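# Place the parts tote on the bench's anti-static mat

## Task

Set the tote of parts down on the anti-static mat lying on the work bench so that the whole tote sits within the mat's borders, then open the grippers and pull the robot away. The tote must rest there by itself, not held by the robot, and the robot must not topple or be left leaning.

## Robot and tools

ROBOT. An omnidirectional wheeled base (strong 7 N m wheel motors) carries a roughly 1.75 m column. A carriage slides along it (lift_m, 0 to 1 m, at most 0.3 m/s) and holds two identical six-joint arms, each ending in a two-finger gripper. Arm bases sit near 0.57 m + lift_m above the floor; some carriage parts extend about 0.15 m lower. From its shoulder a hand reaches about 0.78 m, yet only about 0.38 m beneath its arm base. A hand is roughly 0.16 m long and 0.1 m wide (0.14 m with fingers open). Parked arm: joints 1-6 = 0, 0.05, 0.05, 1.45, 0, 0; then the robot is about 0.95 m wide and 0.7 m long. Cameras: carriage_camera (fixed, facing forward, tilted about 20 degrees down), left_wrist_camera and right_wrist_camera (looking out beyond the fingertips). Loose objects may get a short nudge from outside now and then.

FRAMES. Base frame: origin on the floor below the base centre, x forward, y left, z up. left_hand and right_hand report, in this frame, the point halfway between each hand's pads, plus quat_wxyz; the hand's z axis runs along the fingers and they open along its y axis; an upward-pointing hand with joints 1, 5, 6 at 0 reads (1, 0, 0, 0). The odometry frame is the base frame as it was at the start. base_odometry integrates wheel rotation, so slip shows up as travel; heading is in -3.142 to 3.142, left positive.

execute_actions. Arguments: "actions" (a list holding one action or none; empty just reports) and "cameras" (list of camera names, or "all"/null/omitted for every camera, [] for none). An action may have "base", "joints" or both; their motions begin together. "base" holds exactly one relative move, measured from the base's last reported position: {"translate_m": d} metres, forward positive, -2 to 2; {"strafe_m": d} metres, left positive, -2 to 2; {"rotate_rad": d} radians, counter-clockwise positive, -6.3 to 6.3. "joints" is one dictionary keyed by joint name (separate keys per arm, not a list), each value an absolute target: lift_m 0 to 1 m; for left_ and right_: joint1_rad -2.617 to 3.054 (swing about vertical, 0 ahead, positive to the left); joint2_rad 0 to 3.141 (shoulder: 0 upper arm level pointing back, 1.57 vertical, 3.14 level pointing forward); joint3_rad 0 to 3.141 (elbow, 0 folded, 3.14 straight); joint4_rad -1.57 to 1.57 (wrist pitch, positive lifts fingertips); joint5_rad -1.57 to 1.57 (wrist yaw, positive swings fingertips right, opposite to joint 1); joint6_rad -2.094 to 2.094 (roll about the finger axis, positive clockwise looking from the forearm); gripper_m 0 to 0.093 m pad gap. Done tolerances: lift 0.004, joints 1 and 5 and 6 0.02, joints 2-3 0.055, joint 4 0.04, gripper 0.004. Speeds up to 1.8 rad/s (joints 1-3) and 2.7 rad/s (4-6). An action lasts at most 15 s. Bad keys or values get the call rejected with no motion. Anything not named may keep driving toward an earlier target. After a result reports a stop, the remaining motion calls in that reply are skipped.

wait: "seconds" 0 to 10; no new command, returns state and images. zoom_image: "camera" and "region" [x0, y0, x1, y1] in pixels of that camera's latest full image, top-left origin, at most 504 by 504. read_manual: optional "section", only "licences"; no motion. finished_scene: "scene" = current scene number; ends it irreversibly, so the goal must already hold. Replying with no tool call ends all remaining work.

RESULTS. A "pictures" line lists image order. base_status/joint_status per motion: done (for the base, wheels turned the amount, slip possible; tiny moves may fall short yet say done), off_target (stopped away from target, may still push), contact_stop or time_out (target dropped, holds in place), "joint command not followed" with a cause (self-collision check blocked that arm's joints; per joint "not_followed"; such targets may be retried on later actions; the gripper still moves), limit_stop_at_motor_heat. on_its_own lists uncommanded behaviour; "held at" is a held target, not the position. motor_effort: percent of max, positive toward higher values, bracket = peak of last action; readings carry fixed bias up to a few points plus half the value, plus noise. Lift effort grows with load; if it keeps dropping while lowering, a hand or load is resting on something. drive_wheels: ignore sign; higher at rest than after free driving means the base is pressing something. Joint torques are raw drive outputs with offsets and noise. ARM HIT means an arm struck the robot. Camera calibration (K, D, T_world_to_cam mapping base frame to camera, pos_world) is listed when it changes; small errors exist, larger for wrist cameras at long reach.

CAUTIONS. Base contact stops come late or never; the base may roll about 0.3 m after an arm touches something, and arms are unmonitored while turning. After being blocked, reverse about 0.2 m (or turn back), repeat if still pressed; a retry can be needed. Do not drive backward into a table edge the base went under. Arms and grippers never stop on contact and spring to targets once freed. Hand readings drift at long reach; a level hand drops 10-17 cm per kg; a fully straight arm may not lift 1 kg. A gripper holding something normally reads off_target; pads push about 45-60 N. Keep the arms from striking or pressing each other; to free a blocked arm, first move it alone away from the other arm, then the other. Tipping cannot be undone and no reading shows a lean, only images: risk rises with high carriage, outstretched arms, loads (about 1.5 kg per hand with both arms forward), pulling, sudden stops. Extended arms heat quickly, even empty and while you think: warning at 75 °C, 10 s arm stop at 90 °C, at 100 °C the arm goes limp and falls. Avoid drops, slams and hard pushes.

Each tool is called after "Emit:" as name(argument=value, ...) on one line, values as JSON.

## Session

Emit:
execute_actions(actions=[])

Scene clock: 0.00 s.
Joint torques (N m, as the arm reports them, + toward a larger angle): no reading
base_odometry: x=+0.000 y=+0.000 heading=+0.000 (m, m, rad; odometry frame)
base_status: not commanded
joint_positions: lift_m=+0.301 left_joint1_rad=+0.020 left_joint2_rad=+0.058 left_joint3_rad=+0.059 left_joint4_rad=+1.459 left_joint5_rad=+0.023 left_joint6_rad=+0.045 left_gripper_m=+0.095 right_joint1_rad=-0.014 right_joint2_rad=+0.035 right_joint3_rad=+0.064 right_joint4_rad=+1.423 right_joint5_rad=-0.012 right_joint6_rad=+0.030 right_gripper_m=+0.095
joint_status: not commanded
motor_effort: lift_m=+22 drive_wheels=+2 (%)
left_hand: x=+0.3087 y=+0.3134 z=+1.2865 quat_wxyz=(+0.998, +0.012, +0.055, +0.032) (m; base frame)
right_hand: x=+0.3087 y=-0.3150 z=+1.2868 quat_wxyz=(+0.998, -0.005, +0.060, +0.008) (m; base frame)
pictures: carriage_camera, left_wrist_camera, right_wrist_camera
camera_calibration (this result's frames):
carriage_camera: T_world_to_cam=[[0.0256014, -0.998776, 0.0423108, -0.0619731], [-0.33211, -0.0484184, -0.941997, 1.25536], [0.942893, 0.0100646, -0.332943, 0.245658], [0, 0, 0, 1]] pos_world=[0.186876, -0.00358714, 1.26696]
left_wrist_camera: T_world_to_cam=[[0.0663642, -0.994967, -0.0750712, 0.382782], [0.750049, 0.0993637, -0.653876, 0.584988], [0.658045, -0.0129131, 0.752868, -1.04609], [0, 0, 0, 1]] pos_world=[0.224201, 0.309221, 1.19881]
right_wrist_camera: T_world_to_cam=[[0.0224901, -0.997993, -0.0591988, -0.248142], [0.753902, 0.0558196, -0.654611, 0.634939], [0.656602, -0.0299078, 0.753644, -1.05597], [0, 0, 0, 1]] pos_world=[0.220252, -0.314668, 1.19678]
Images, in order (width x height): carriage_camera 896x504, left_wrist_camera 896x504, right_wrist_camera 896x504.

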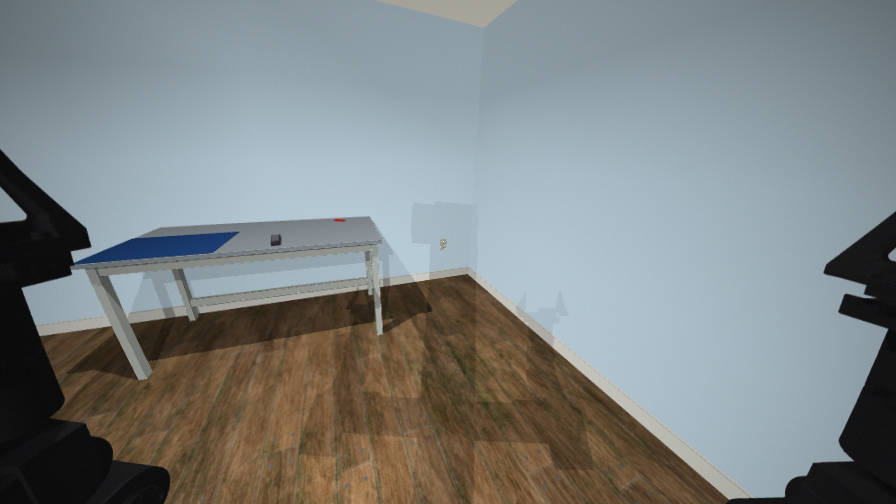

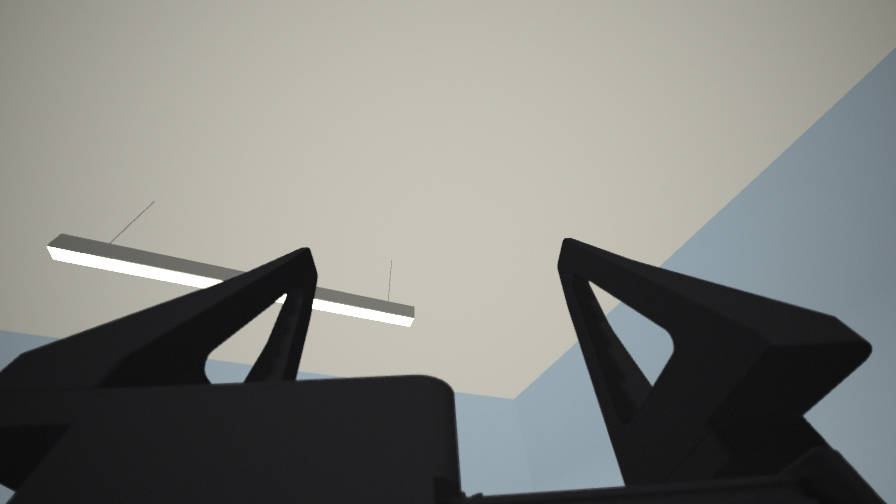

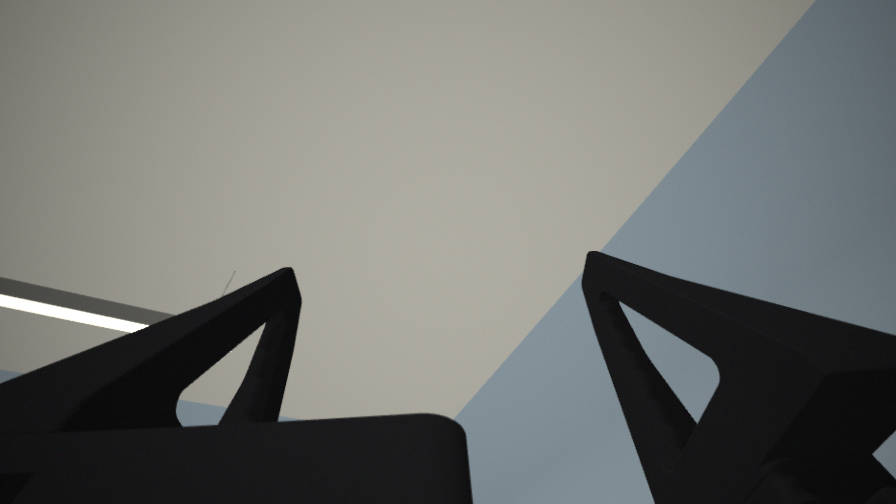

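Emit:
execute_actions(actions=[{"base":{"rotate_rad":-2.725}}], cameras=["carriage_camera"])

Scene clock: 9.73 s.
Joint torques (N m, as the arm reports them, + toward a larger angle): left_arm=[-0.02  3.9   6.63 -0.21 -0.02 -0.15] | right_arm=[-0.28  4.02  7.18 -0.12  0.11 -0.13]
base_odometry: x=+0.000 y=+0.000 heading=-2.724 (m, m, rad; odometry frame)
base_status: done
joint_positions: lift_m=+0.301 left_joint1_rad=+0.020 left_joint2_rad=+0.058 left_joint3_rad=+0.059 left_joint4_rad=+1.456 left_joint5_rad=+0.023 left_joint6_rad=+0.045 left_gripper_m=+0.095 right_joint1_rad=-0.014 right_joint2_rad=+0.035 right_joint3_rad=+0.064 right_joint4_rad=+1.420 right_joint5_rad=-0.012 right_joint6_rad=+0.030 right_gripper_m=+0.095
joint_status: not commanded
motor_effort: lift_m=+22(22) drive_wheels=+8(15) (%)
left_hand: x=+0.3093 y=+0.3134 z=+1.2864 quat_wxyz=(+0.998, +0.012, +0.056, +0.032) (m; base frame)
right_hand: x=+0.3096 y=-0.3151 z=+1.2867 quat_wxyz=(+0.998, -0.004, +0.061, +0.008) (m; base frame)
pictures: carriage_camera
camera_calibration (this result's frames):
carriage_camera: T_world_to_cam=[[0.0256014, -0.998776, 0.0423108, -0.0619731], [-0.33211, -0.0484184, -0.941997, 1.25536], [0.942893, 0.0100646, -0.332943, 0.245658], [0, 0, 0, 1]] pos_world=[0.186876, -0.00358714, 1.26696]
Images, in order (width x height): carriage_camera 896x504.

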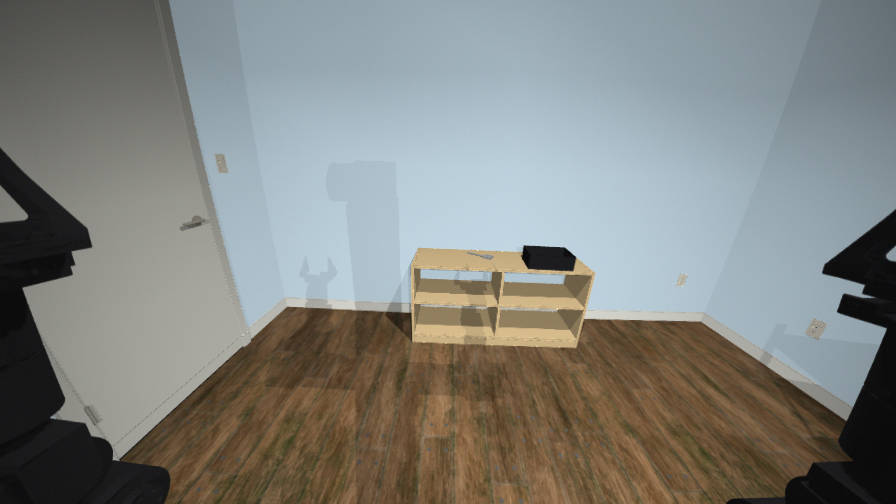

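Emit:
zoom_image(camera="carriage_camera", region=[496, 230, 608, 290])

Region (496, 230, 608, 290) of carriage_camera's 896x504 image, scaled by 4.500, with more detail than that image has; it fills the top 270 rows of this view, and the rest is white.

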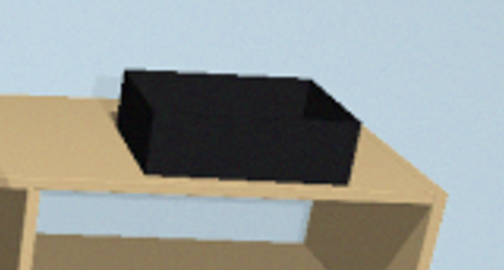

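Emit:
execute_actions(actions=[{"base":{"strafe_m":-0.683},"joints":{"lift_m":0.31,"left_joint1_rad":-0.542,"left_joint2_rad":2.175,"left_joint3_rad":1.037,"left_joint4_rad":-0.433,"left_joint5_rad":0,"left_joint6_rad":-0.542,"right_joint1_rad":0.542,"right_joint2_rad":2.175,"right_joint3_rad":1.037,"right_joint4_rad":-0.433,"right_joint5_rad":0,"right_joint6_rad":0.555}}], cameras=["carriage_camera"])

Scene clock: 26.60 s.
Joint torques (N m, as the arm reports them, + toward a larger angle): left_arm=[-0.47 -7.89  5.41  0.36 -0.08 -0.22] | right_arm=[-0.06 -9.71  5.52  0.32  0.14 -0.06]
base_odometry: x=-0.276 y=+0.625 heading=-2.726 (m, m, rad; odometry frame)
base_status: done
joint_positions: lift_m=+0.310 left_joint1_rad=-0.535 left_joint2_rad=+2.171 left_joint3_rad=+1.031 left_joint4_rad=-0.435 left_joint5_rad=+0.005 left_joint6_rad=-0.534 left_gripper_m=+0.095 right_joint1_rad=+0.537 right_joint2_rad=+2.173 right_joint3_rad=+1.032 right_joint4_rad=-0.434 right_joint5_rad=-0.004 right_joint6_rad=+0.549 right_gripper_m=+0.095
joint_status: all done
motor_effort: lift_m=+21(28) drive_wheels=-9(22) (%)
left_hand: x=+0.5589 y=+0.1504 z=+0.7493 quat_wxyz=(-0.003, +0.001, +1.000, -0.001) (m; base frame)
right_hand: x=+0.5591 y=-0.1497 z=+0.7490 quat_wxyz=(-0.003, +0.006, +1.000, +0.000) (m; base frame)
pictures: carriage_camera
camera_calibration (this result's frames):
carriage_camera: T_world_to_cam=[[0.0256014, -0.998776, 0.0423108, -0.0623366], [-0.33211, -0.0484184, -0.941997, 1.26345], [0.942893, 0.0100646, -0.332943, 0.248519], [0, 0, 0, 1]] pos_world=[0.186876, -0.00358714, 1.27555]
Images, in order (width x height): carriage_camera 896x504.

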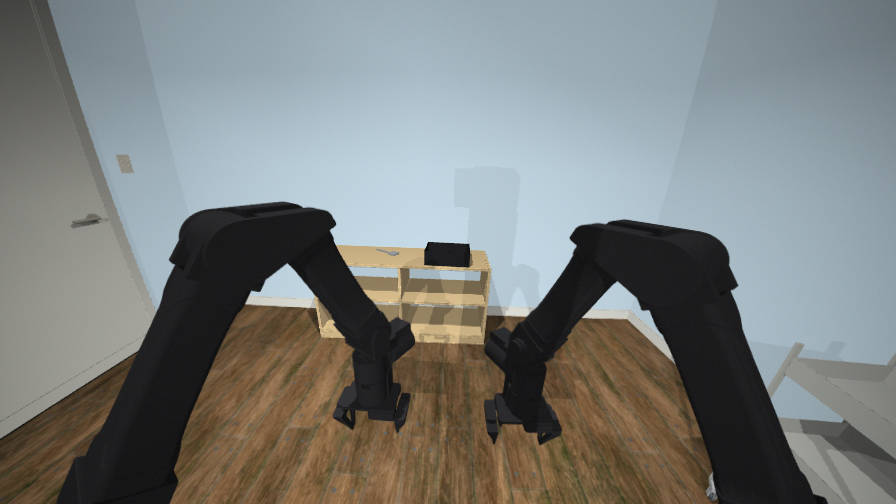

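Emit:
execute_actions(actions=[{"base":{"translate_m":1.32},"joints":{"lift_m":0.32}}])

Scene clock: 37.80 s.
Joint torques (N m, as the arm reports them, + toward a larger angle): left_arm=[-0.45 -7.97  5.38  0.37 -0.09 -0.23] | right_arm=[-0.13 -9.68  5.51  0.3   0.19 -0.06]
base_odometry: x=-1.484 y=+0.093 heading=-2.726 (m, m, rad; odometry frame)
base_status: done
joint_positions: lift_m=+0.320 left_joint1_rad=-0.536 left_joint2_rad=+2.172 left_joint3_rad=+1.031 left_joint4_rad=-0.436 left_joint5_rad=+0.005 left_joint6_rad=-0.534 left_gripper_m=+0.095 right_joint1_rad=+0.539 right_joint2_rad=+2.173 right_joint3_rad=+1.032 right_joint4_rad=-0.436 right_joint5_rad=-0.003 right_joint6_rad=+0.549 right_gripper_m=+0.095
joint_status: all done
motor_effort: lift_m=+21(26) drive_wheels=-6(16) (%)
left_hand: x=+0.5586 y=+0.1504 z=+0.7592 quat_wxyz=(-0.004, +0.001, +1.000, +0.000) (m; base frame)
right_hand: x=+0.5585 y=-0.1496 z=+0.7590 quat_wxyz=(-0.004, +0.005, +1.000, +0.000) (m; base frame)
pictures: carriage_camera, left_wrist_camera, right_wrist_camera
camera_calibration (this result's frames):
carriage_camera: T_world_to_cam=[[0.0256014, -0.998776, 0.0423108, -0.0627622], [-0.33211, -0.0484184, -0.941997, 1.27293], [0.942893, 0.0100646, -0.332943, 0.251868], [0, 0, 0, 1]] pos_world=[0.186876, -0.00358714, 1.28561]
left_wrist_camera: T_world_to_cam=[[-0.0106722, -0.998798, 0.0478404, 0.114793], [-0.817304, 0.0362773, 0.575063, 0.0209654], [-0.576107, -0.032963, -0.816709, 1.06829], [0, 0, 0, 1]] pos_world=[0.633808, 0.149109, 0.854931]
right_wrist_camera: T_world_to_cam=[[-0.0231269, -0.99748, 0.067078, -0.190223], [-0.822714, 0.0571087, 0.56558, 0.0464145], [-0.567985, -0.0421059, -0.821961, 1.0607], [0, 0, 0, 1]] pos_world=[0.63625, -0.147733, 0.858366]
Images, in order (width x height): carriage_camera 896x504, left_wrist_camera 896x504, right_wrist_camera 896x504.

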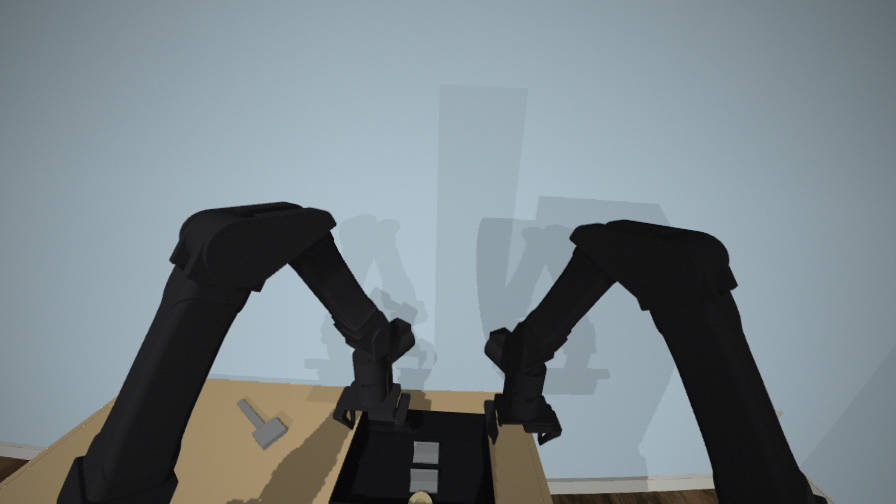

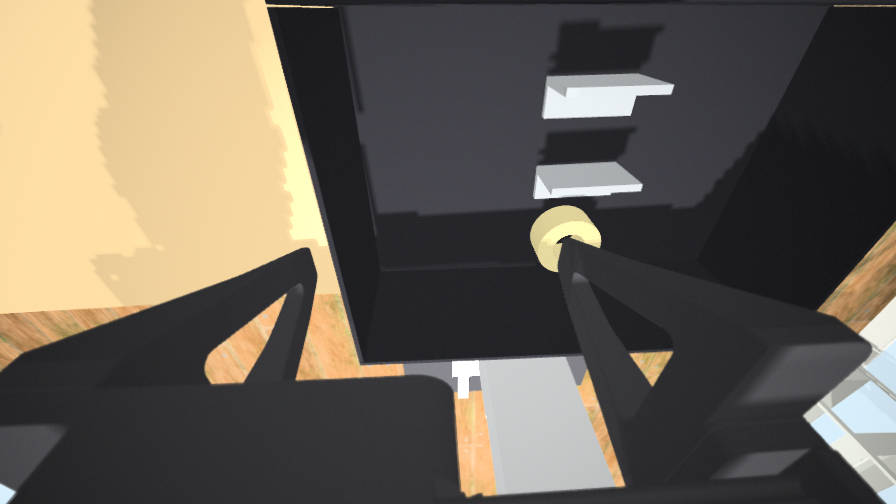

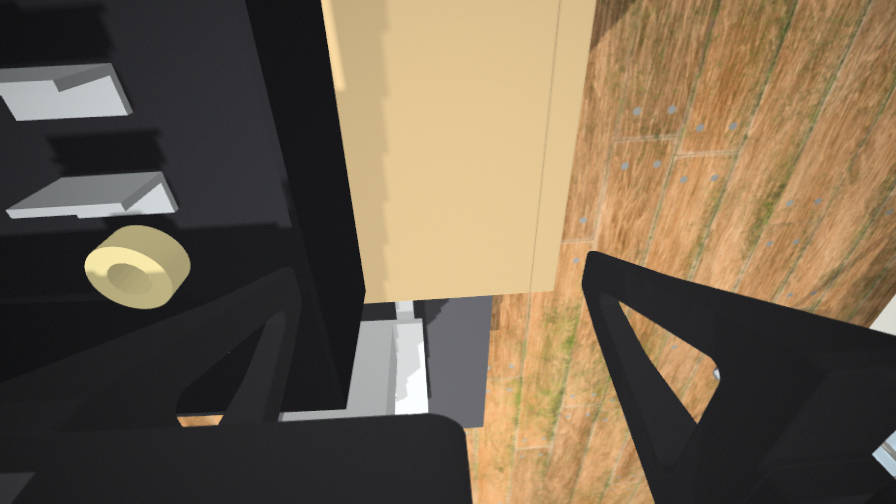

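Emit:
execute_actions(actions=[{"base":{"strafe_m":0.054},"joints":{"lift_m":0.295}}], cameras=[])

Emit:
execute_actions(actions=[{"base":{"translate_m":-0.024},"joints":{"lift_m":0.24,"left_gripper_m":0.05,"right_gripper_m":0.05}}])

Scene clock: 49.37 s.
Joint torques (N m, as the arm reports them, + toward a larger angle): left_arm=[-0.33 -8.11  5.35  0.35 -0.1  -0.22] | right_arm=[-0.07 -9.96  5.29  0.31  0.15 -0.07]
base_odometry: x=-1.462 y=+0.043 heading=-2.727 (m, m, rad; odometry frame)
base_status: done
joint_positions: lift_m=+0.295 left_joint1_rad=-0.538 left_joint2_rad=+2.174 left_joint3_rad=+1.031 left_joint4_rad=-0.434 left_joint5_rad=+0.004 left_joint6_rad=-0.534 left_gripper_m=+0.095 right_joint1_rad=+0.540 right_joint2_rad=+2.175 right_joint3_rad=+1.032 right_joint4_rad=-0.435 right_joint5_rad=-0.002 right_joint6_rad=+0.549 right_gripper_m=+0.095
joint_status: all done
motor_effort: lift_m=+22(25) drive_wheels=+3(16) (%)
left_hand: x=+0.5582 y=+0.1500 z=+0.7334 quat_wxyz=(-0.004, +0.002, +1.000, +0.000) (m; base frame)
right_hand: x=+0.5583 y=-0.1496 z=+0.7333 quat_wxyz=(-0.004, +0.005, +1.000, -0.001) (m; base frame)
pictures: none
No camera images: the call's "cameras" was empty. Leave "cameras" out to get every camera's image.

Scene clock: 50.30 s.
Joint torques (N m, as the arm reports them, + toward a larger angle): left_arm=[-0.36 -8.3   5.41  0.33 -0.09 -0.22] | right_arm=[ -0.13 -10.31   5.34   0.29   0.17  -0.08]
base_odometry: x=-1.440 y=+0.053 heading=-2.727 (m, m, rad; odometry frame)
base_status: done
joint_positions: lift_m=+0.240 left_joint1_rad=-0.538 left_joint2_rad=+2.178 left_joint3_rad=+1.031 left_joint4_rad=-0.433 left_joint5_rad=+0.004 left_joint6_rad=-0.534 left_gripper_m=+0.050 right_joint1_rad=+0.540 right_joint2_rad=+2.179 right_joint3_rad=+1.032 right_joint4_rad=-0.434 right_joint5_rad=-0.001 right_joint6_rad=+0.549 right_gripper_m=+0.050
joint_status: all done
motor_effort: lift_m=+22(23) drive_wheels=+2(13) (%)
left_hand: x=+0.5577 y=+0.1504 z=+0.6773 quat_wxyz=(-0.005, +0.002, +1.000, +0.001) (m; base frame)
right_hand: x=+0.5579 y=-0.1500 z=+0.6772 quat_wxyz=(-0.005, +0.005, +1.000, -0.002) (m; base frame)
pictures: carriage_camera, left_wrist_camera, right_wrist_camera
camera_calibration (this result's frames):
carriage_camera: T_world_to_cam=[[0.0256014, -0.998776, 0.0423108, -0.0593739], [-0.33211, -0.0484184, -0.941997, 1.19749], [0.942893, 0.0100646, -0.332943, 0.225205], [0, 0, 0, 1]] pos_world=[0.186876, -0.00358714, 1.20553]
left_wrist_camera: T_world_to_cam=[[-0.012464, -0.998888, 0.0454618, 0.121281], [-0.81576, 0.0364505, 0.577241, 0.0649377], [-0.578257, -0.0298911, -0.815307, 1.00074], [0, 0, 0, 1]] pos_world=[0.633168, 0.148692, 0.772909]
right_wrist_camera: T_world_to_cam=[[-0.0225959, -0.997255, 0.0705166, -0.187785], [-0.821624, 0.0587093, 0.566999, 0.0909048], [-0.569582, -0.0451263, -0.820695, 0.992671], [0, 0, 0, 1]] pos_world=[0.635854, -0.147811, 0.776378]
Images, in order (width x height): carriage_camera 896x504, left_wrist_camera 896x504, right_wrist_camera 896x504.

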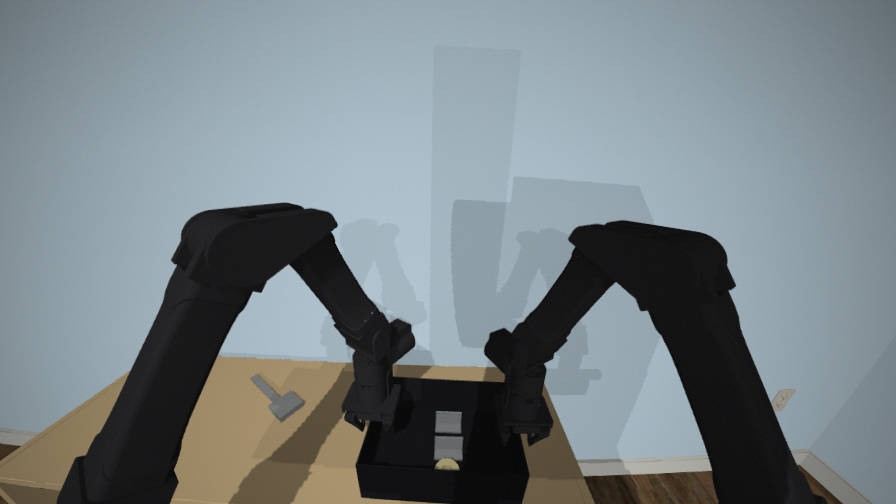

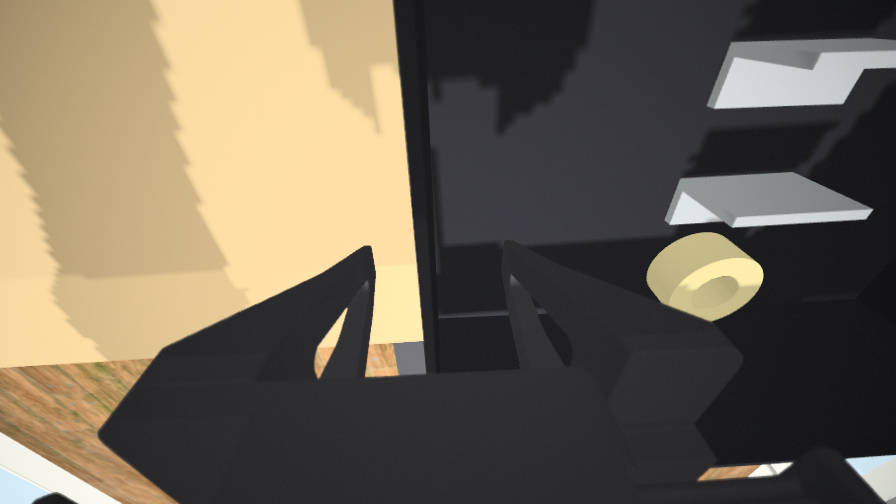

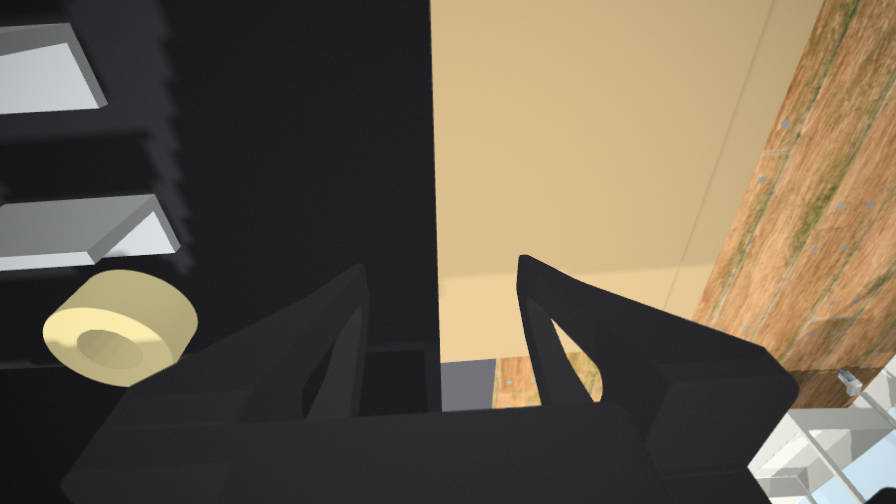

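Emit:
execute_actions(actions=[{"joints":{"left_gripper_m":0,"right_gripper_m":0}}], cameras=[])

Emit:
execute_actions(actions=[{"joints":{"lift_m":0.28}}], cameras=["left_wrist_camera","right_wrist_camera"])

Scene clock: 57.23 s.
Joint torques (N m, as the arm reports them, + toward a larger angle): left_arm=[-0.32 -8.28  5.41  0.34 -0.09 -0.15] | right_arm=[ -0.1  -10.34   5.37   0.26   0.18  -0.13]
base_odometry: x=-1.440 y=+0.053 heading=-2.727 (m, m, rad; odometry frame)
base_status: not commanded
joint_positions: lift_m=+0.240 left_joint1_rad=-0.538 left_joint2_rad=+2.178 left_joint3_rad=+1.031 left_joint4_rad=-0.433 left_joint5_rad=+0.004 left_joint6_rad=-0.542 left_gripper_m=+0.003 right_joint1_rad=+0.540 right_joint2_rad=+2.179 right_joint3_rad=+1.032 right_joint4_rad=-0.431 right_joint5_rad=-0.004 right_joint6_rad=+0.557 right_gripper_m=+0.002
joint_status: all done
motor_effort: lift_m=+22(22) drive_wheels=+2(2) (%)
left_hand: x=+0.5577 y=+0.1504 z=+0.6773 quat_wxyz=(-0.005, -0.002, +1.000, +0.001) (m; base frame)
right_hand: x=+0.5581 y=-0.1494 z=+0.6772 quat_wxyz=(-0.004, +0.009, +1.000, +0.000) (m; base frame)
pictures: none
No camera images: the call's "cameras" was empty. Leave "cameras" out to get every camera's image.

Scene clock: 57.93 s.
Joint torques (N m, as the arm reports them, + toward a larger angle): left_arm=[-0.39 -8.56  5.37  0.3  -0.13 -0.12] | right_arm=[ -0.03 -10.52   5.23   0.24   0.18  -0.16]
base_odometry: x=-1.440 y=+0.053 heading=-2.727 (m, m, rad; odometry frame)
base_status: not commanded
joint_positions: lift_m=+0.280 left_joint1_rad=-0.538 left_joint2_rad=+2.181 left_joint3_rad=+1.031 left_joint4_rad=-0.432 left_joint5_rad=+0.009 left_joint6_rad=-0.543 left_gripper_m=+0.003 right_joint1_rad=+0.540 right_joint2_rad=+2.183 right_joint3_rad=+1.032 right_joint4_rad=-0.431 right_joint5_rad=-0.006 right_joint6_rad=+0.558 right_gripper_m=+0.002
joint_status: all done
motor_effort: lift_m=+22(25) drive_wheels=+2(3) (%)
left_hand: x=+0.5569 y=+0.1500 z=+0.7162 quat_wxyz=(-0.007, -0.003, +1.000, -0.001) (m; base frame)
right_hand: x=+0.5574 y=-0.1495 z=+0.7161 quat_wxyz=(-0.006, +0.009, +1.000, +0.000) (m; base frame)
pictures: left_wrist_camera, right_wrist_camera
camera_calibration (this result's frames):
left_wrist_camera: T_world_to_cam=[[-0.00306849, -0.998836, 0.0481375, 0.111926], [-0.813573, 0.0304836, 0.580663, 0.0390348], [-0.581454, -0.0373816, -0.81272, 1.03302], [0, 0, 0, 1]] pos_world=[0.632756, 0.149222, 0.811503]
right_wrist_camera: T_world_to_cam=[[-0.0315755, -0.99722, 0.0674889, -0.18281], [-0.819472, 0.0644881, 0.56948, 0.0663044], [-0.572249, -0.0373236, -0.81923, 1.02596], [0, 0, 0, 1]] pos_world=[0.635666, -0.148285, 0.815075]
Images, in order (width x height): left_wrist_camera 896x504, right_wrist_camera 896x504.

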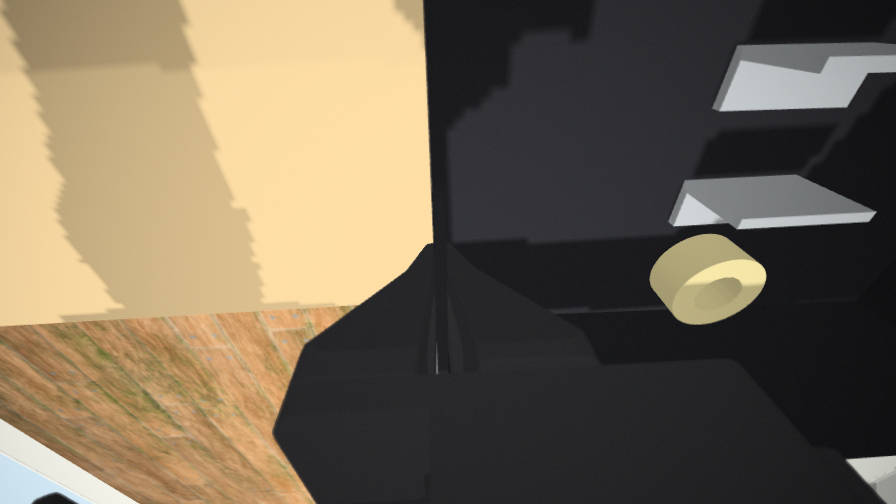

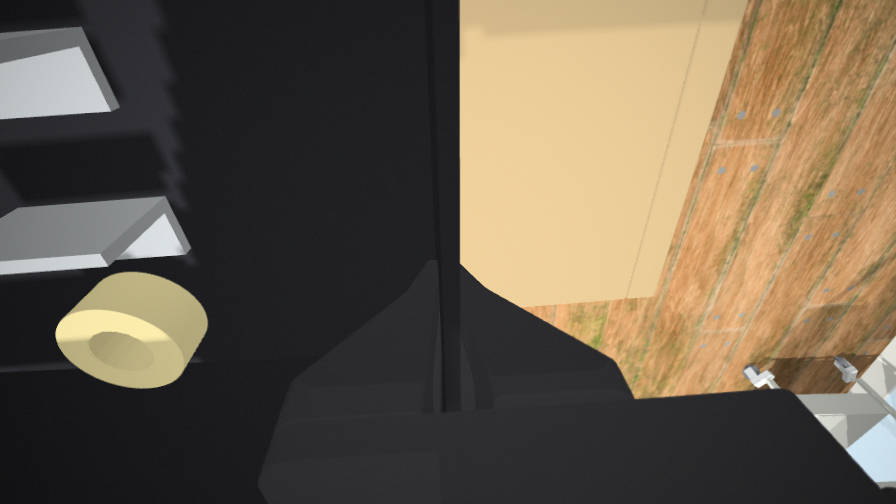

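Emit:
execute_actions(actions=[{"base":{"translate_m":-0.8},"joints":{"lift_m":0.33}}], cameras=[])

Emit:
execute_actions(actions=[{"base":{"rotate_rad":-3.025},"joints":{"lift_m":0.45}}], cameras=["carriage_camera"])

Emit:
zoom_image(camera="carriage_camera", region=[380, 190, 632, 340])

Scene clock: 72.63 s.
Joint torques (N m, as the arm reports them, + toward a larger angle): left_arm=[-0.32 -8.68  5.31  0.3  -0.12 -0.12] | right_arm=[ -0.09 -10.7    5.19   0.23   0.18  -0.16]
base_odometry: x=-0.708 y=+0.375 heading=-2.726 (m, m, rad; odometry frame)
base_status: done
joint_positions: lift_m=+0.330 left_joint1_rad=-0.538 left_joint2_rad=+2.183 left_joint3_rad=+1.031 left_joint4_rad=-0.431 left_joint5_rad=+0.007 left_joint6_rad=-0.544 left_gripper_m=+0.003 right_joint1_rad=+0.540 right_joint2_rad=+2.184 right_joint3_rad=+1.032 right_joint4_rad=-0.429 right_joint5_rad=-0.005 right_joint6_rad=+0.559 right_gripper_m=+0.002
joint_status: all done
motor_effort: lift_m=+22(26) drive_wheels=-3(17) (%)
left_hand: x=+0.5570 y=+0.1501 z=+0.7658 quat_wxyz=(-0.007, -0.003, +1.000, +0.000) (m; base frame)
right_hand: x=+0.5576 y=-0.1494 z=+0.7656 quat_wxyz=(-0.006, +0.010, +1.000, +0.000) (m; base frame)
pictures: none
No camera images: the call's "cameras" was empty. Leave "cameras" out to get every camera's image.

Scene clock: 76.83 s.
Joint torques (N m, as the arm reports them, + toward a larger angle): left_arm=[-0.38 -8.71  5.37  0.21 -0.08 -0.12] | right_arm=[  0.11 -10.91   5.48   0.16   0.16  -0.15]
base_odometry: x=-0.708 y=+0.375 heading=+0.532 (m, m, rad; odometry frame)
base_status: done
joint_positions: lift_m=+0.450 left_joint1_rad=-0.538 left_joint2_rad=+2.183 left_joint3_rad=+1.031 left_joint4_rad=-0.419 left_joint5_rad=+0.004 left_joint6_rad=-0.545 left_gripper_m=+0.003 right_joint1_rad=+0.534 right_joint2_rad=+2.186 right_joint3_rad=+1.032 right_joint4_rad=-0.421 right_joint5_rad=-0.003 right_joint6_rad=+0.558 right_gripper_m=+0.002
joint_status: all done
motor_effort: lift_m=+22(28) drive_wheels=+10(24) (%)
left_hand: x=+0.5596 y=+0.1492 z=+0.8857 quat_wxyz=(-0.002, -0.004, +1.000, -0.002) (m; base frame)
right_hand: x=+0.5601 y=-0.1505 z=+0.8850 quat_wxyz=(-0.002, +0.012, +1.000, +0.000) (m; base frame)
pictures: carriage_camera
camera_calibration (this result's frames):
carriage_camera: T_world_to_cam=[[0.0256014, -0.998776, 0.0423108, -0.0682589], [-0.33211, -0.0484184, -0.941997, 1.39531], [0.942893, 0.0100646, -0.332943, 0.295121], [0, 0, 0, 1]] pos_world=[0.186876, -0.00358714, 1.41552]
Images, in order (width x height): carriage_camera 896x504.

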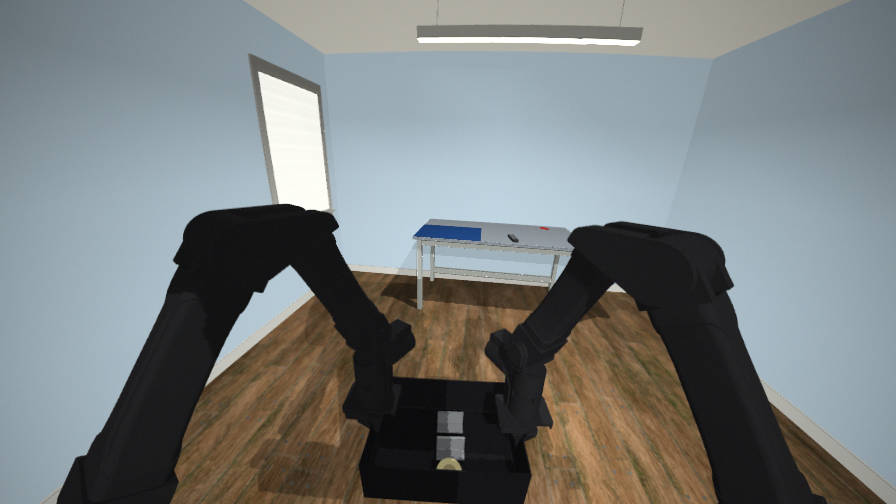

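Region (380, 190, 632, 340) of carriage_camera's 896x504 image, scaled by 2.000, with more detail than that image has; it fills the top 300 rows of this view, and the rest is white.

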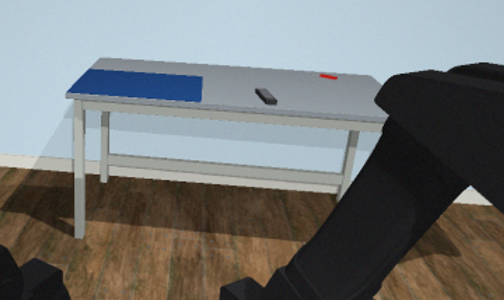

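Emit:
execute_actions(actions=[{"base":{"translate_m":1.93}}])

Scene clock: 90.47 s.
Joint torques (N m, as the arm reports them, + toward a larger angle): left_arm=[-0.39 -8.66  5.36  0.26 -0.14 -0.11] | right_arm=[  0.12 -10.79   5.26   0.2    0.2   -0.14]
base_odometry: x=+0.956 y=+1.352 heading=+0.531 (m, m, rad; odometry frame)
base_status: done
joint_positions: lift_m=+0.450 left_joint1_rad=-0.538 left_joint2_rad=+2.183 left_joint3_rad=+1.031 left_joint4_rad=-0.425 left_joint5_rad=+0.007 left_joint6_rad=-0.545 left_gripper_m=+0.003 right_joint1_rad=+0.536 right_joint2_rad=+2.186 right_joint3_rad=+1.032 right_joint4_rad=-0.425 right_joint5_rad=-0.006 right_joint6_rad=+0.558 right_gripper_m=+0.002
joint_status: not commanded
motor_effort: lift_m=+22(22) drive_wheels=-9(24) (%)
left_hand: x=+0.5581 y=+0.1496 z=+0.8857 quat_wxyz=(-0.005, -0.004, +1.000, -0.001) (m; base frame)
right_hand: x=+0.5587 y=-0.1501 z=+0.8851 quat_wxyz=(-0.005, +0.011, +1.000, +0.001) (m; base frame)
pictures: carriage_camera, left_wrist_camera, right_wrist_camera
camera_calibration (this result's frames):
carriage_camera: T_world_to_cam=[[0.0256014, -0.998776, 0.0423108, -0.0682589], [-0.33211, -0.0484184, -0.941997, 1.39531], [0.942893, 0.0100646, -0.332943, 0.295121], [0, 0, 0, 1]] pos_world=[0.186876, -0.00358714, 1.41552]
left_wrist_camera: T_world_to_cam=[[-0.00181678, -0.998797, 0.0490067, 0.101941], [-0.816646, 0.0297655, 0.57637, -0.0527053], [-0.577135, -0.038974, -0.815718, 1.17192], [0, 0, 0, 1]] pos_world=[0.6335, 0.149061, 0.981338]
right_wrist_camera: T_world_to_cam=[[-0.0347837, -0.997245, 0.0655149, -0.191226], [-0.820652, 0.0659141, 0.567614, -0.0263005], [-0.570369, -0.0340212, -0.820684, 1.16584], [0, 0, 0, 1]] pos_world=[0.636725, -0.149303, 0.984245]
Images, in order (width x height): carriage_camera 896x504, left_wrist_camera 896x504, right_wrist_camera 896x504.

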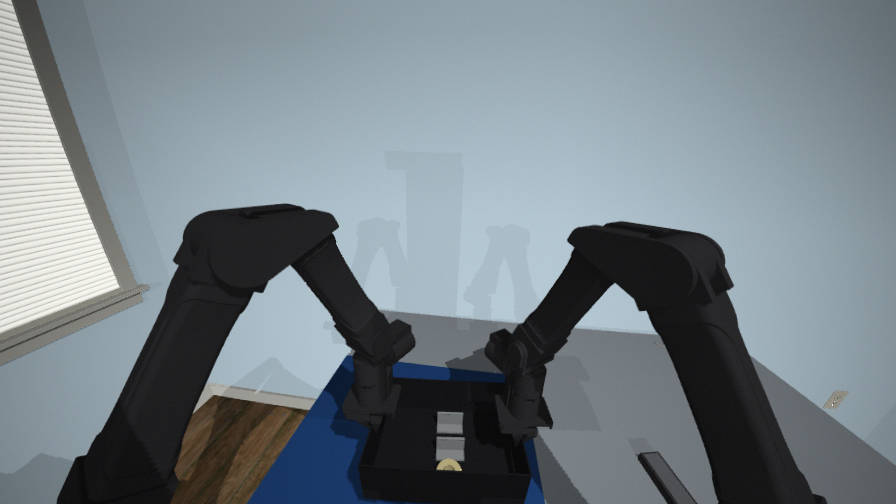

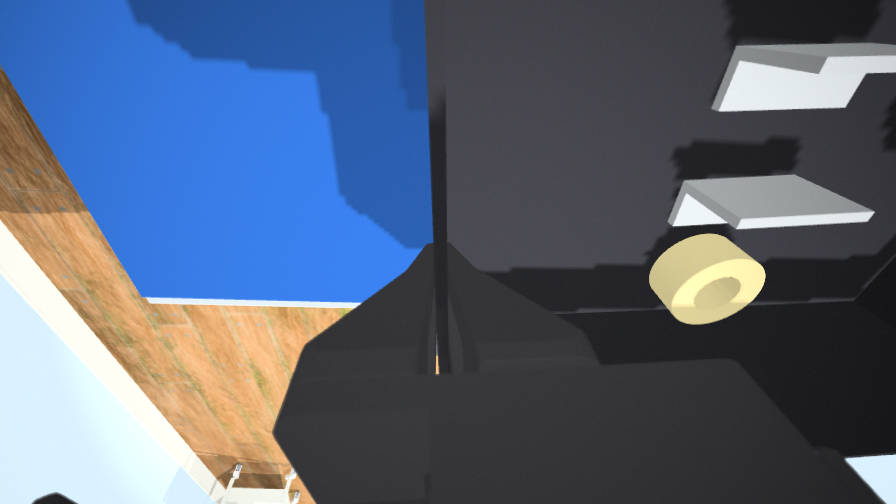

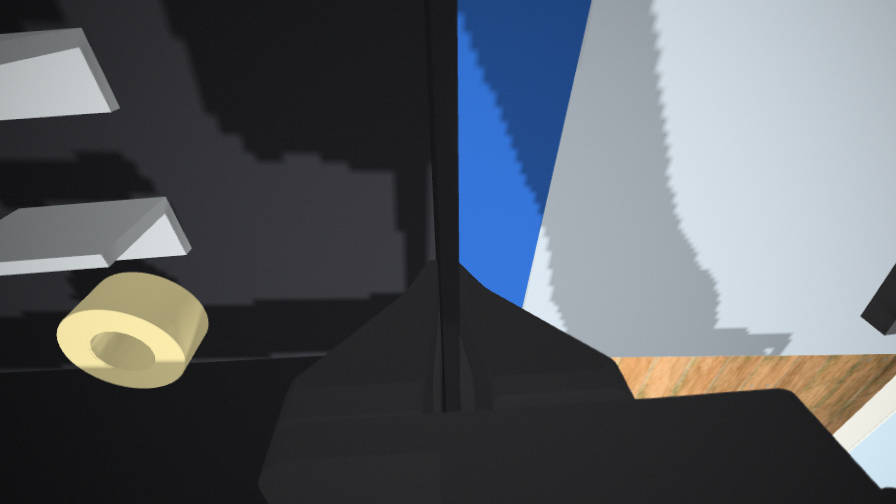

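Emit:
execute_actions(actions=[{"joints":{"lift_m":0.406}}], cameras=[])

Emit:
execute_actions(actions=[{"joints":{"lift_m":0.396}}], cameras=["left_wrist_camera"])

Scene clock: 103.13 s.
Joint torques (N m, as the arm reports them, + toward a larger angle): left_arm=[-0.34 -8.85  5.28  0.27 -0.12 -0.12] | right_arm=[  0.16 -11.19   5.33   0.21   0.24  -0.13]
base_odometry: x=+0.956 y=+1.352 heading=+0.531 (m, m, rad; odometry frame)
base_status: not commanded
joint_positions: lift_m=+0.406 left_joint1_rad=-0.538 left_joint2_rad=+2.185 left_joint3_rad=+1.031 left_joint4_rad=-0.426 left_joint5_rad=+0.010 left_joint6_rad=-0.545 left_gripper_m=+0.003 right_joint1_rad=+0.537 right_joint2_rad=+2.187 right_joint3_rad=+1.032 right_joint4_rad=-0.426 right_joint5_rad=-0.007 right_joint6_rad=+0.558 right_gripper_m=+0.002
joint_status: all done
motor_effort: lift_m=+22(28) drive_wheels=-9(9) (%)
left_hand: x=+0.5572 y=+0.1496 z=+0.8409 quat_wxyz=(-0.007, -0.004, +1.000, -0.001) (m; base frame)
right_hand: x=+0.5578 y=-0.1500 z=+0.8405 quat_wxyz=(-0.006, +0.011, +1.000, +0.000) (m; base frame)
pictures: none
No camera images: the call's "cameras" was empty. Leave "cameras" out to get every camera's image.

Scene clock: 103.67 s.
Joint torques (N m, as the arm reports them, + toward a larger angle): left_arm=[-0.36 -8.88  5.27  0.26 -0.11 -0.12] | right_arm=[  0.17 -10.81   5.33   0.23   0.21  -0.17]
base_odometry: x=+0.956 y=+1.352 heading=+0.531 (m, m, rad; odometry frame)
base_status: not commanded
joint_positions: lift_m=+0.396 left_joint1_rad=-0.538 left_joint2_rad=+2.185 left_joint3_rad=+1.031 left_joint4_rad=-0.428 left_joint5_rad=+0.009 left_joint6_rad=-0.545 left_gripper_m=+0.003 right_joint1_rad=+0.537 right_joint2_rad=+2.186 right_joint3_rad=+1.032 right_joint4_rad=-0.429 right_joint5_rad=-0.007 right_joint6_rad=+0.558 right_gripper_m=+0.002
joint_status: all done
motor_effort: lift_m=+21(22) drive_wheels=-8(11) (%)
left_hand: x=+0.5569 y=+0.1498 z=+0.8311 quat_wxyz=(-0.008, -0.004, +1.000, -0.001) (m; base frame)
right_hand: x=+0.5577 y=-0.1502 z=+0.8313 quat_wxyz=(-0.007, +0.011, +1.000, +0.000) (m; base frame)
pictures: left_wrist_camera
camera_calibration (this result's frames):
left_wrist_camera: T_world_to_cam=[[-0.0015164, -0.998809, 0.0487703, 0.104855], [-0.813391, 0.0296025, 0.580964, -0.0278786], [-0.581715, -0.0387884, -0.812467, 1.1265], [0, 0, 0, 1]] pos_world=[0.632787, 0.149251, 0.926329]
Images, in order (width x height): left_wrist_camera 896x504.

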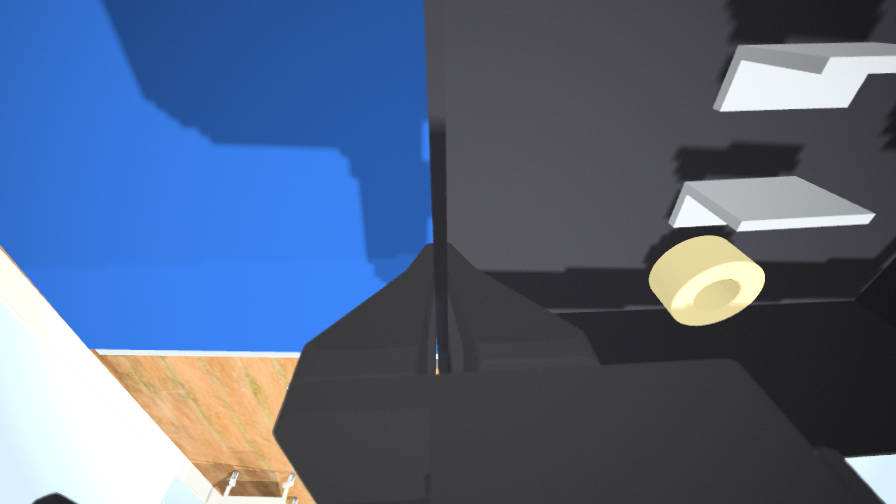

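Emit:
execute_actions(actions=[{"joints":{"left_gripper_m":0.05,"right_gripper_m":0.05}}], cameras=[])

Emit:
execute_actions(actions=[{"joints":{"lift_m":0.49}}], cameras=[])

Emit:
execute_actions(actions=[{"base":{"translate_m":-0.5},"joints":{"left_joint1_rad":0,"left_joint2_rad":0.05,"left_joint3_rad":0.05,"left_joint4_rad":1.45,"left_joint6_rad":0,"right_joint1_rad":0,"right_joint2_rad":0.05,"right_joint3_rad":0.05,"right_joint4_rad":1.45,"right_joint6_rad":0}}], cameras=["carriage_camera"])

Scene clock: 112.67 s.
Joint torques (N m, as the arm reports them, + toward a larger angle): left_arm=[-0.37 -8.87  5.29  0.26 -0.13 -0.11] | right_arm=[  0.15 -10.98   5.28   0.24   0.2   -0.17]
base_odometry: x=+0.956 y=+1.352 heading=+0.531 (m, m, rad; odometry frame)
base_status: not commanded
joint_positions: lift_m=+0.396 left_joint1_rad=-0.538 left_joint2_rad=+2.185 left_joint3_rad=+1.031 left_joint4_rad=-0.428 left_joint5_rad=+0.009 left_joint6_rad=-0.545 left_gripper_m=+0.050 right_joint1_rad=+0.537 right_joint2_rad=+2.186 right_joint3_rad=+1.032 right_joint4_rad=-0.429 right_joint5_rad=-0.007 right_joint6_rad=+0.558 right_gripper_m=+0.050
joint_status: all done
motor_effort: lift_m=+21(21) drive_wheels=-8(8) (%)
left_hand: x=+0.5568 y=+0.1499 z=+0.8311 quat_wxyz=(-0.008, -0.004, +1.000, -0.001) (m; base frame)
right_hand: x=+0.5576 y=-0.1503 z=+0.8313 quat_wxyz=(-0.007, +0.011, +1.000, +0.000) (m; base frame)
pictures: none
No camera images: the call's "cameras" was empty. Leave "cameras" out to get every camera's image.

Scene clock: 113.57 s.
Joint torques (N m, as the arm reports them, + toward a larger angle): left_arm=[-0.32 -8.82  5.35  0.3  -0.13 -0.12] | right_arm=[  0.22 -10.38   5.36   0.27   0.19  -0.12]
base_odometry: x=+0.956 y=+1.352 heading=+0.531 (m, m, rad; odometry frame)
base_status: not commanded
joint_positions: lift_m=+0.490 left_joint1_rad=-0.538 left_joint2_rad=+2.184 left_joint3_rad=+1.031 left_joint4_rad=-0.430 left_joint5_rad=+0.007 left_joint6_rad=-0.545 left_gripper_m=+0.050 right_joint1_rad=+0.537 right_joint2_rad=+2.180 right_joint3_rad=+1.032 right_joint4_rad=-0.431 right_joint5_rad=-0.004 right_joint6_rad=+0.558 right_gripper_m=+0.050
joint_status: all done
motor_effort: lift_m=+21(26) drive_wheels=+8(9) (%)
left_hand: x=+0.5568 y=+0.1502 z=+0.9254 quat_wxyz=(-0.008, -0.004, +1.000, +0.000) (m; base frame)
right_hand: x=+0.5585 y=-0.1502 z=+0.9268 quat_wxyz=(-0.005, +0.010, +1.000, +0.000) (m; base frame)
pictures: none
No camera images: the call's "cameras" was empty. Leave "cameras" out to get every camera's image.

Scene clock: 116.77 s.
Joint torques (N m, as the arm reports them, + toward a larger angle): left_arm=[ 0.48  3.05  4.8  -0.34 -0.04 -0.06] | right_arm=[-0.69  3.24  5.27 -0.3   0.09 -0.16]
base_odometry: x=+0.525 y=+1.099 heading=+0.530 (m, m, rad; odometry frame)
base_status: done
joint_positions: lift_m=+0.490 left_joint1_rad=-0.007 left_joint2_rad=+0.061 left_joint3_rad=+0.069 left_joint4_rad=+1.459 left_joint5_rad=+0.002 left_joint6_rad=-0.008 left_gripper_m=+0.050 right_joint1_rad=+0.004 right_joint2_rad=+0.058 right_joint3_rad=+0.068 right_joint4_rad=+1.459 right_joint5_rad=+0.000 right_joint6_rad=+0.007 right_gripper_m=+0.050
joint_status: all done
motor_effort: lift_m=+21(21) drive_wheels=-9(19) (%)
left_hand: x=+0.3066 y=+0.3162 z=+1.4776 quat_wxyz=(+0.999, +0.001, +0.052, -0.008) (m; base frame)
right_hand: x=+0.3059 y=-0.3166 z=+1.4774 quat_wxyz=(+0.999, +0.000, +0.051, +0.006) (m; base frame)
pictures: carriage_camera
camera_calibration (this result's frames):
carriage_camera: T_world_to_cam=[[0.0256014, -0.998776, 0.0423108, -0.069953], [-0.33211, -0.0484184, -0.941997, 1.43302], [0.942893, 0.0100646, -0.332943, 0.308452], [0, 0, 0, 1]] pos_world=[0.186876, -0.00358714, 1.45556]
Images, in order (width x height): carriage_camera 896x504.

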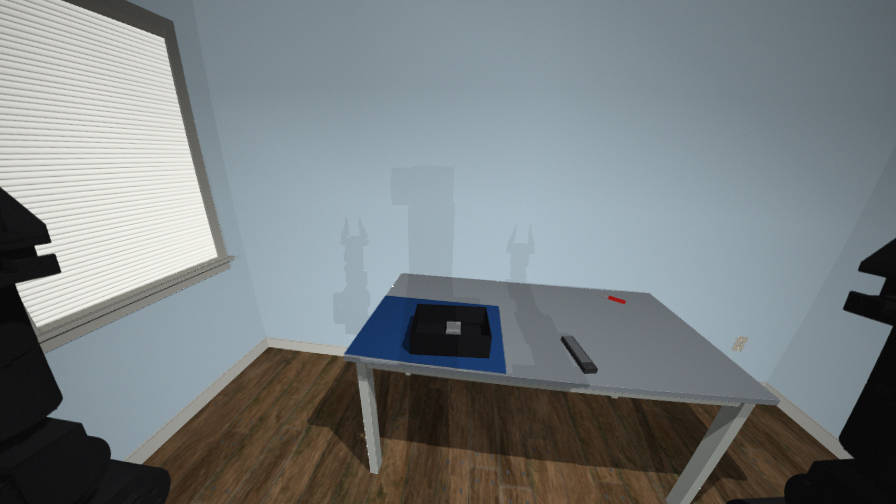

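Emit:
finished_scene(scene=2)

The scene is finished: the task was done.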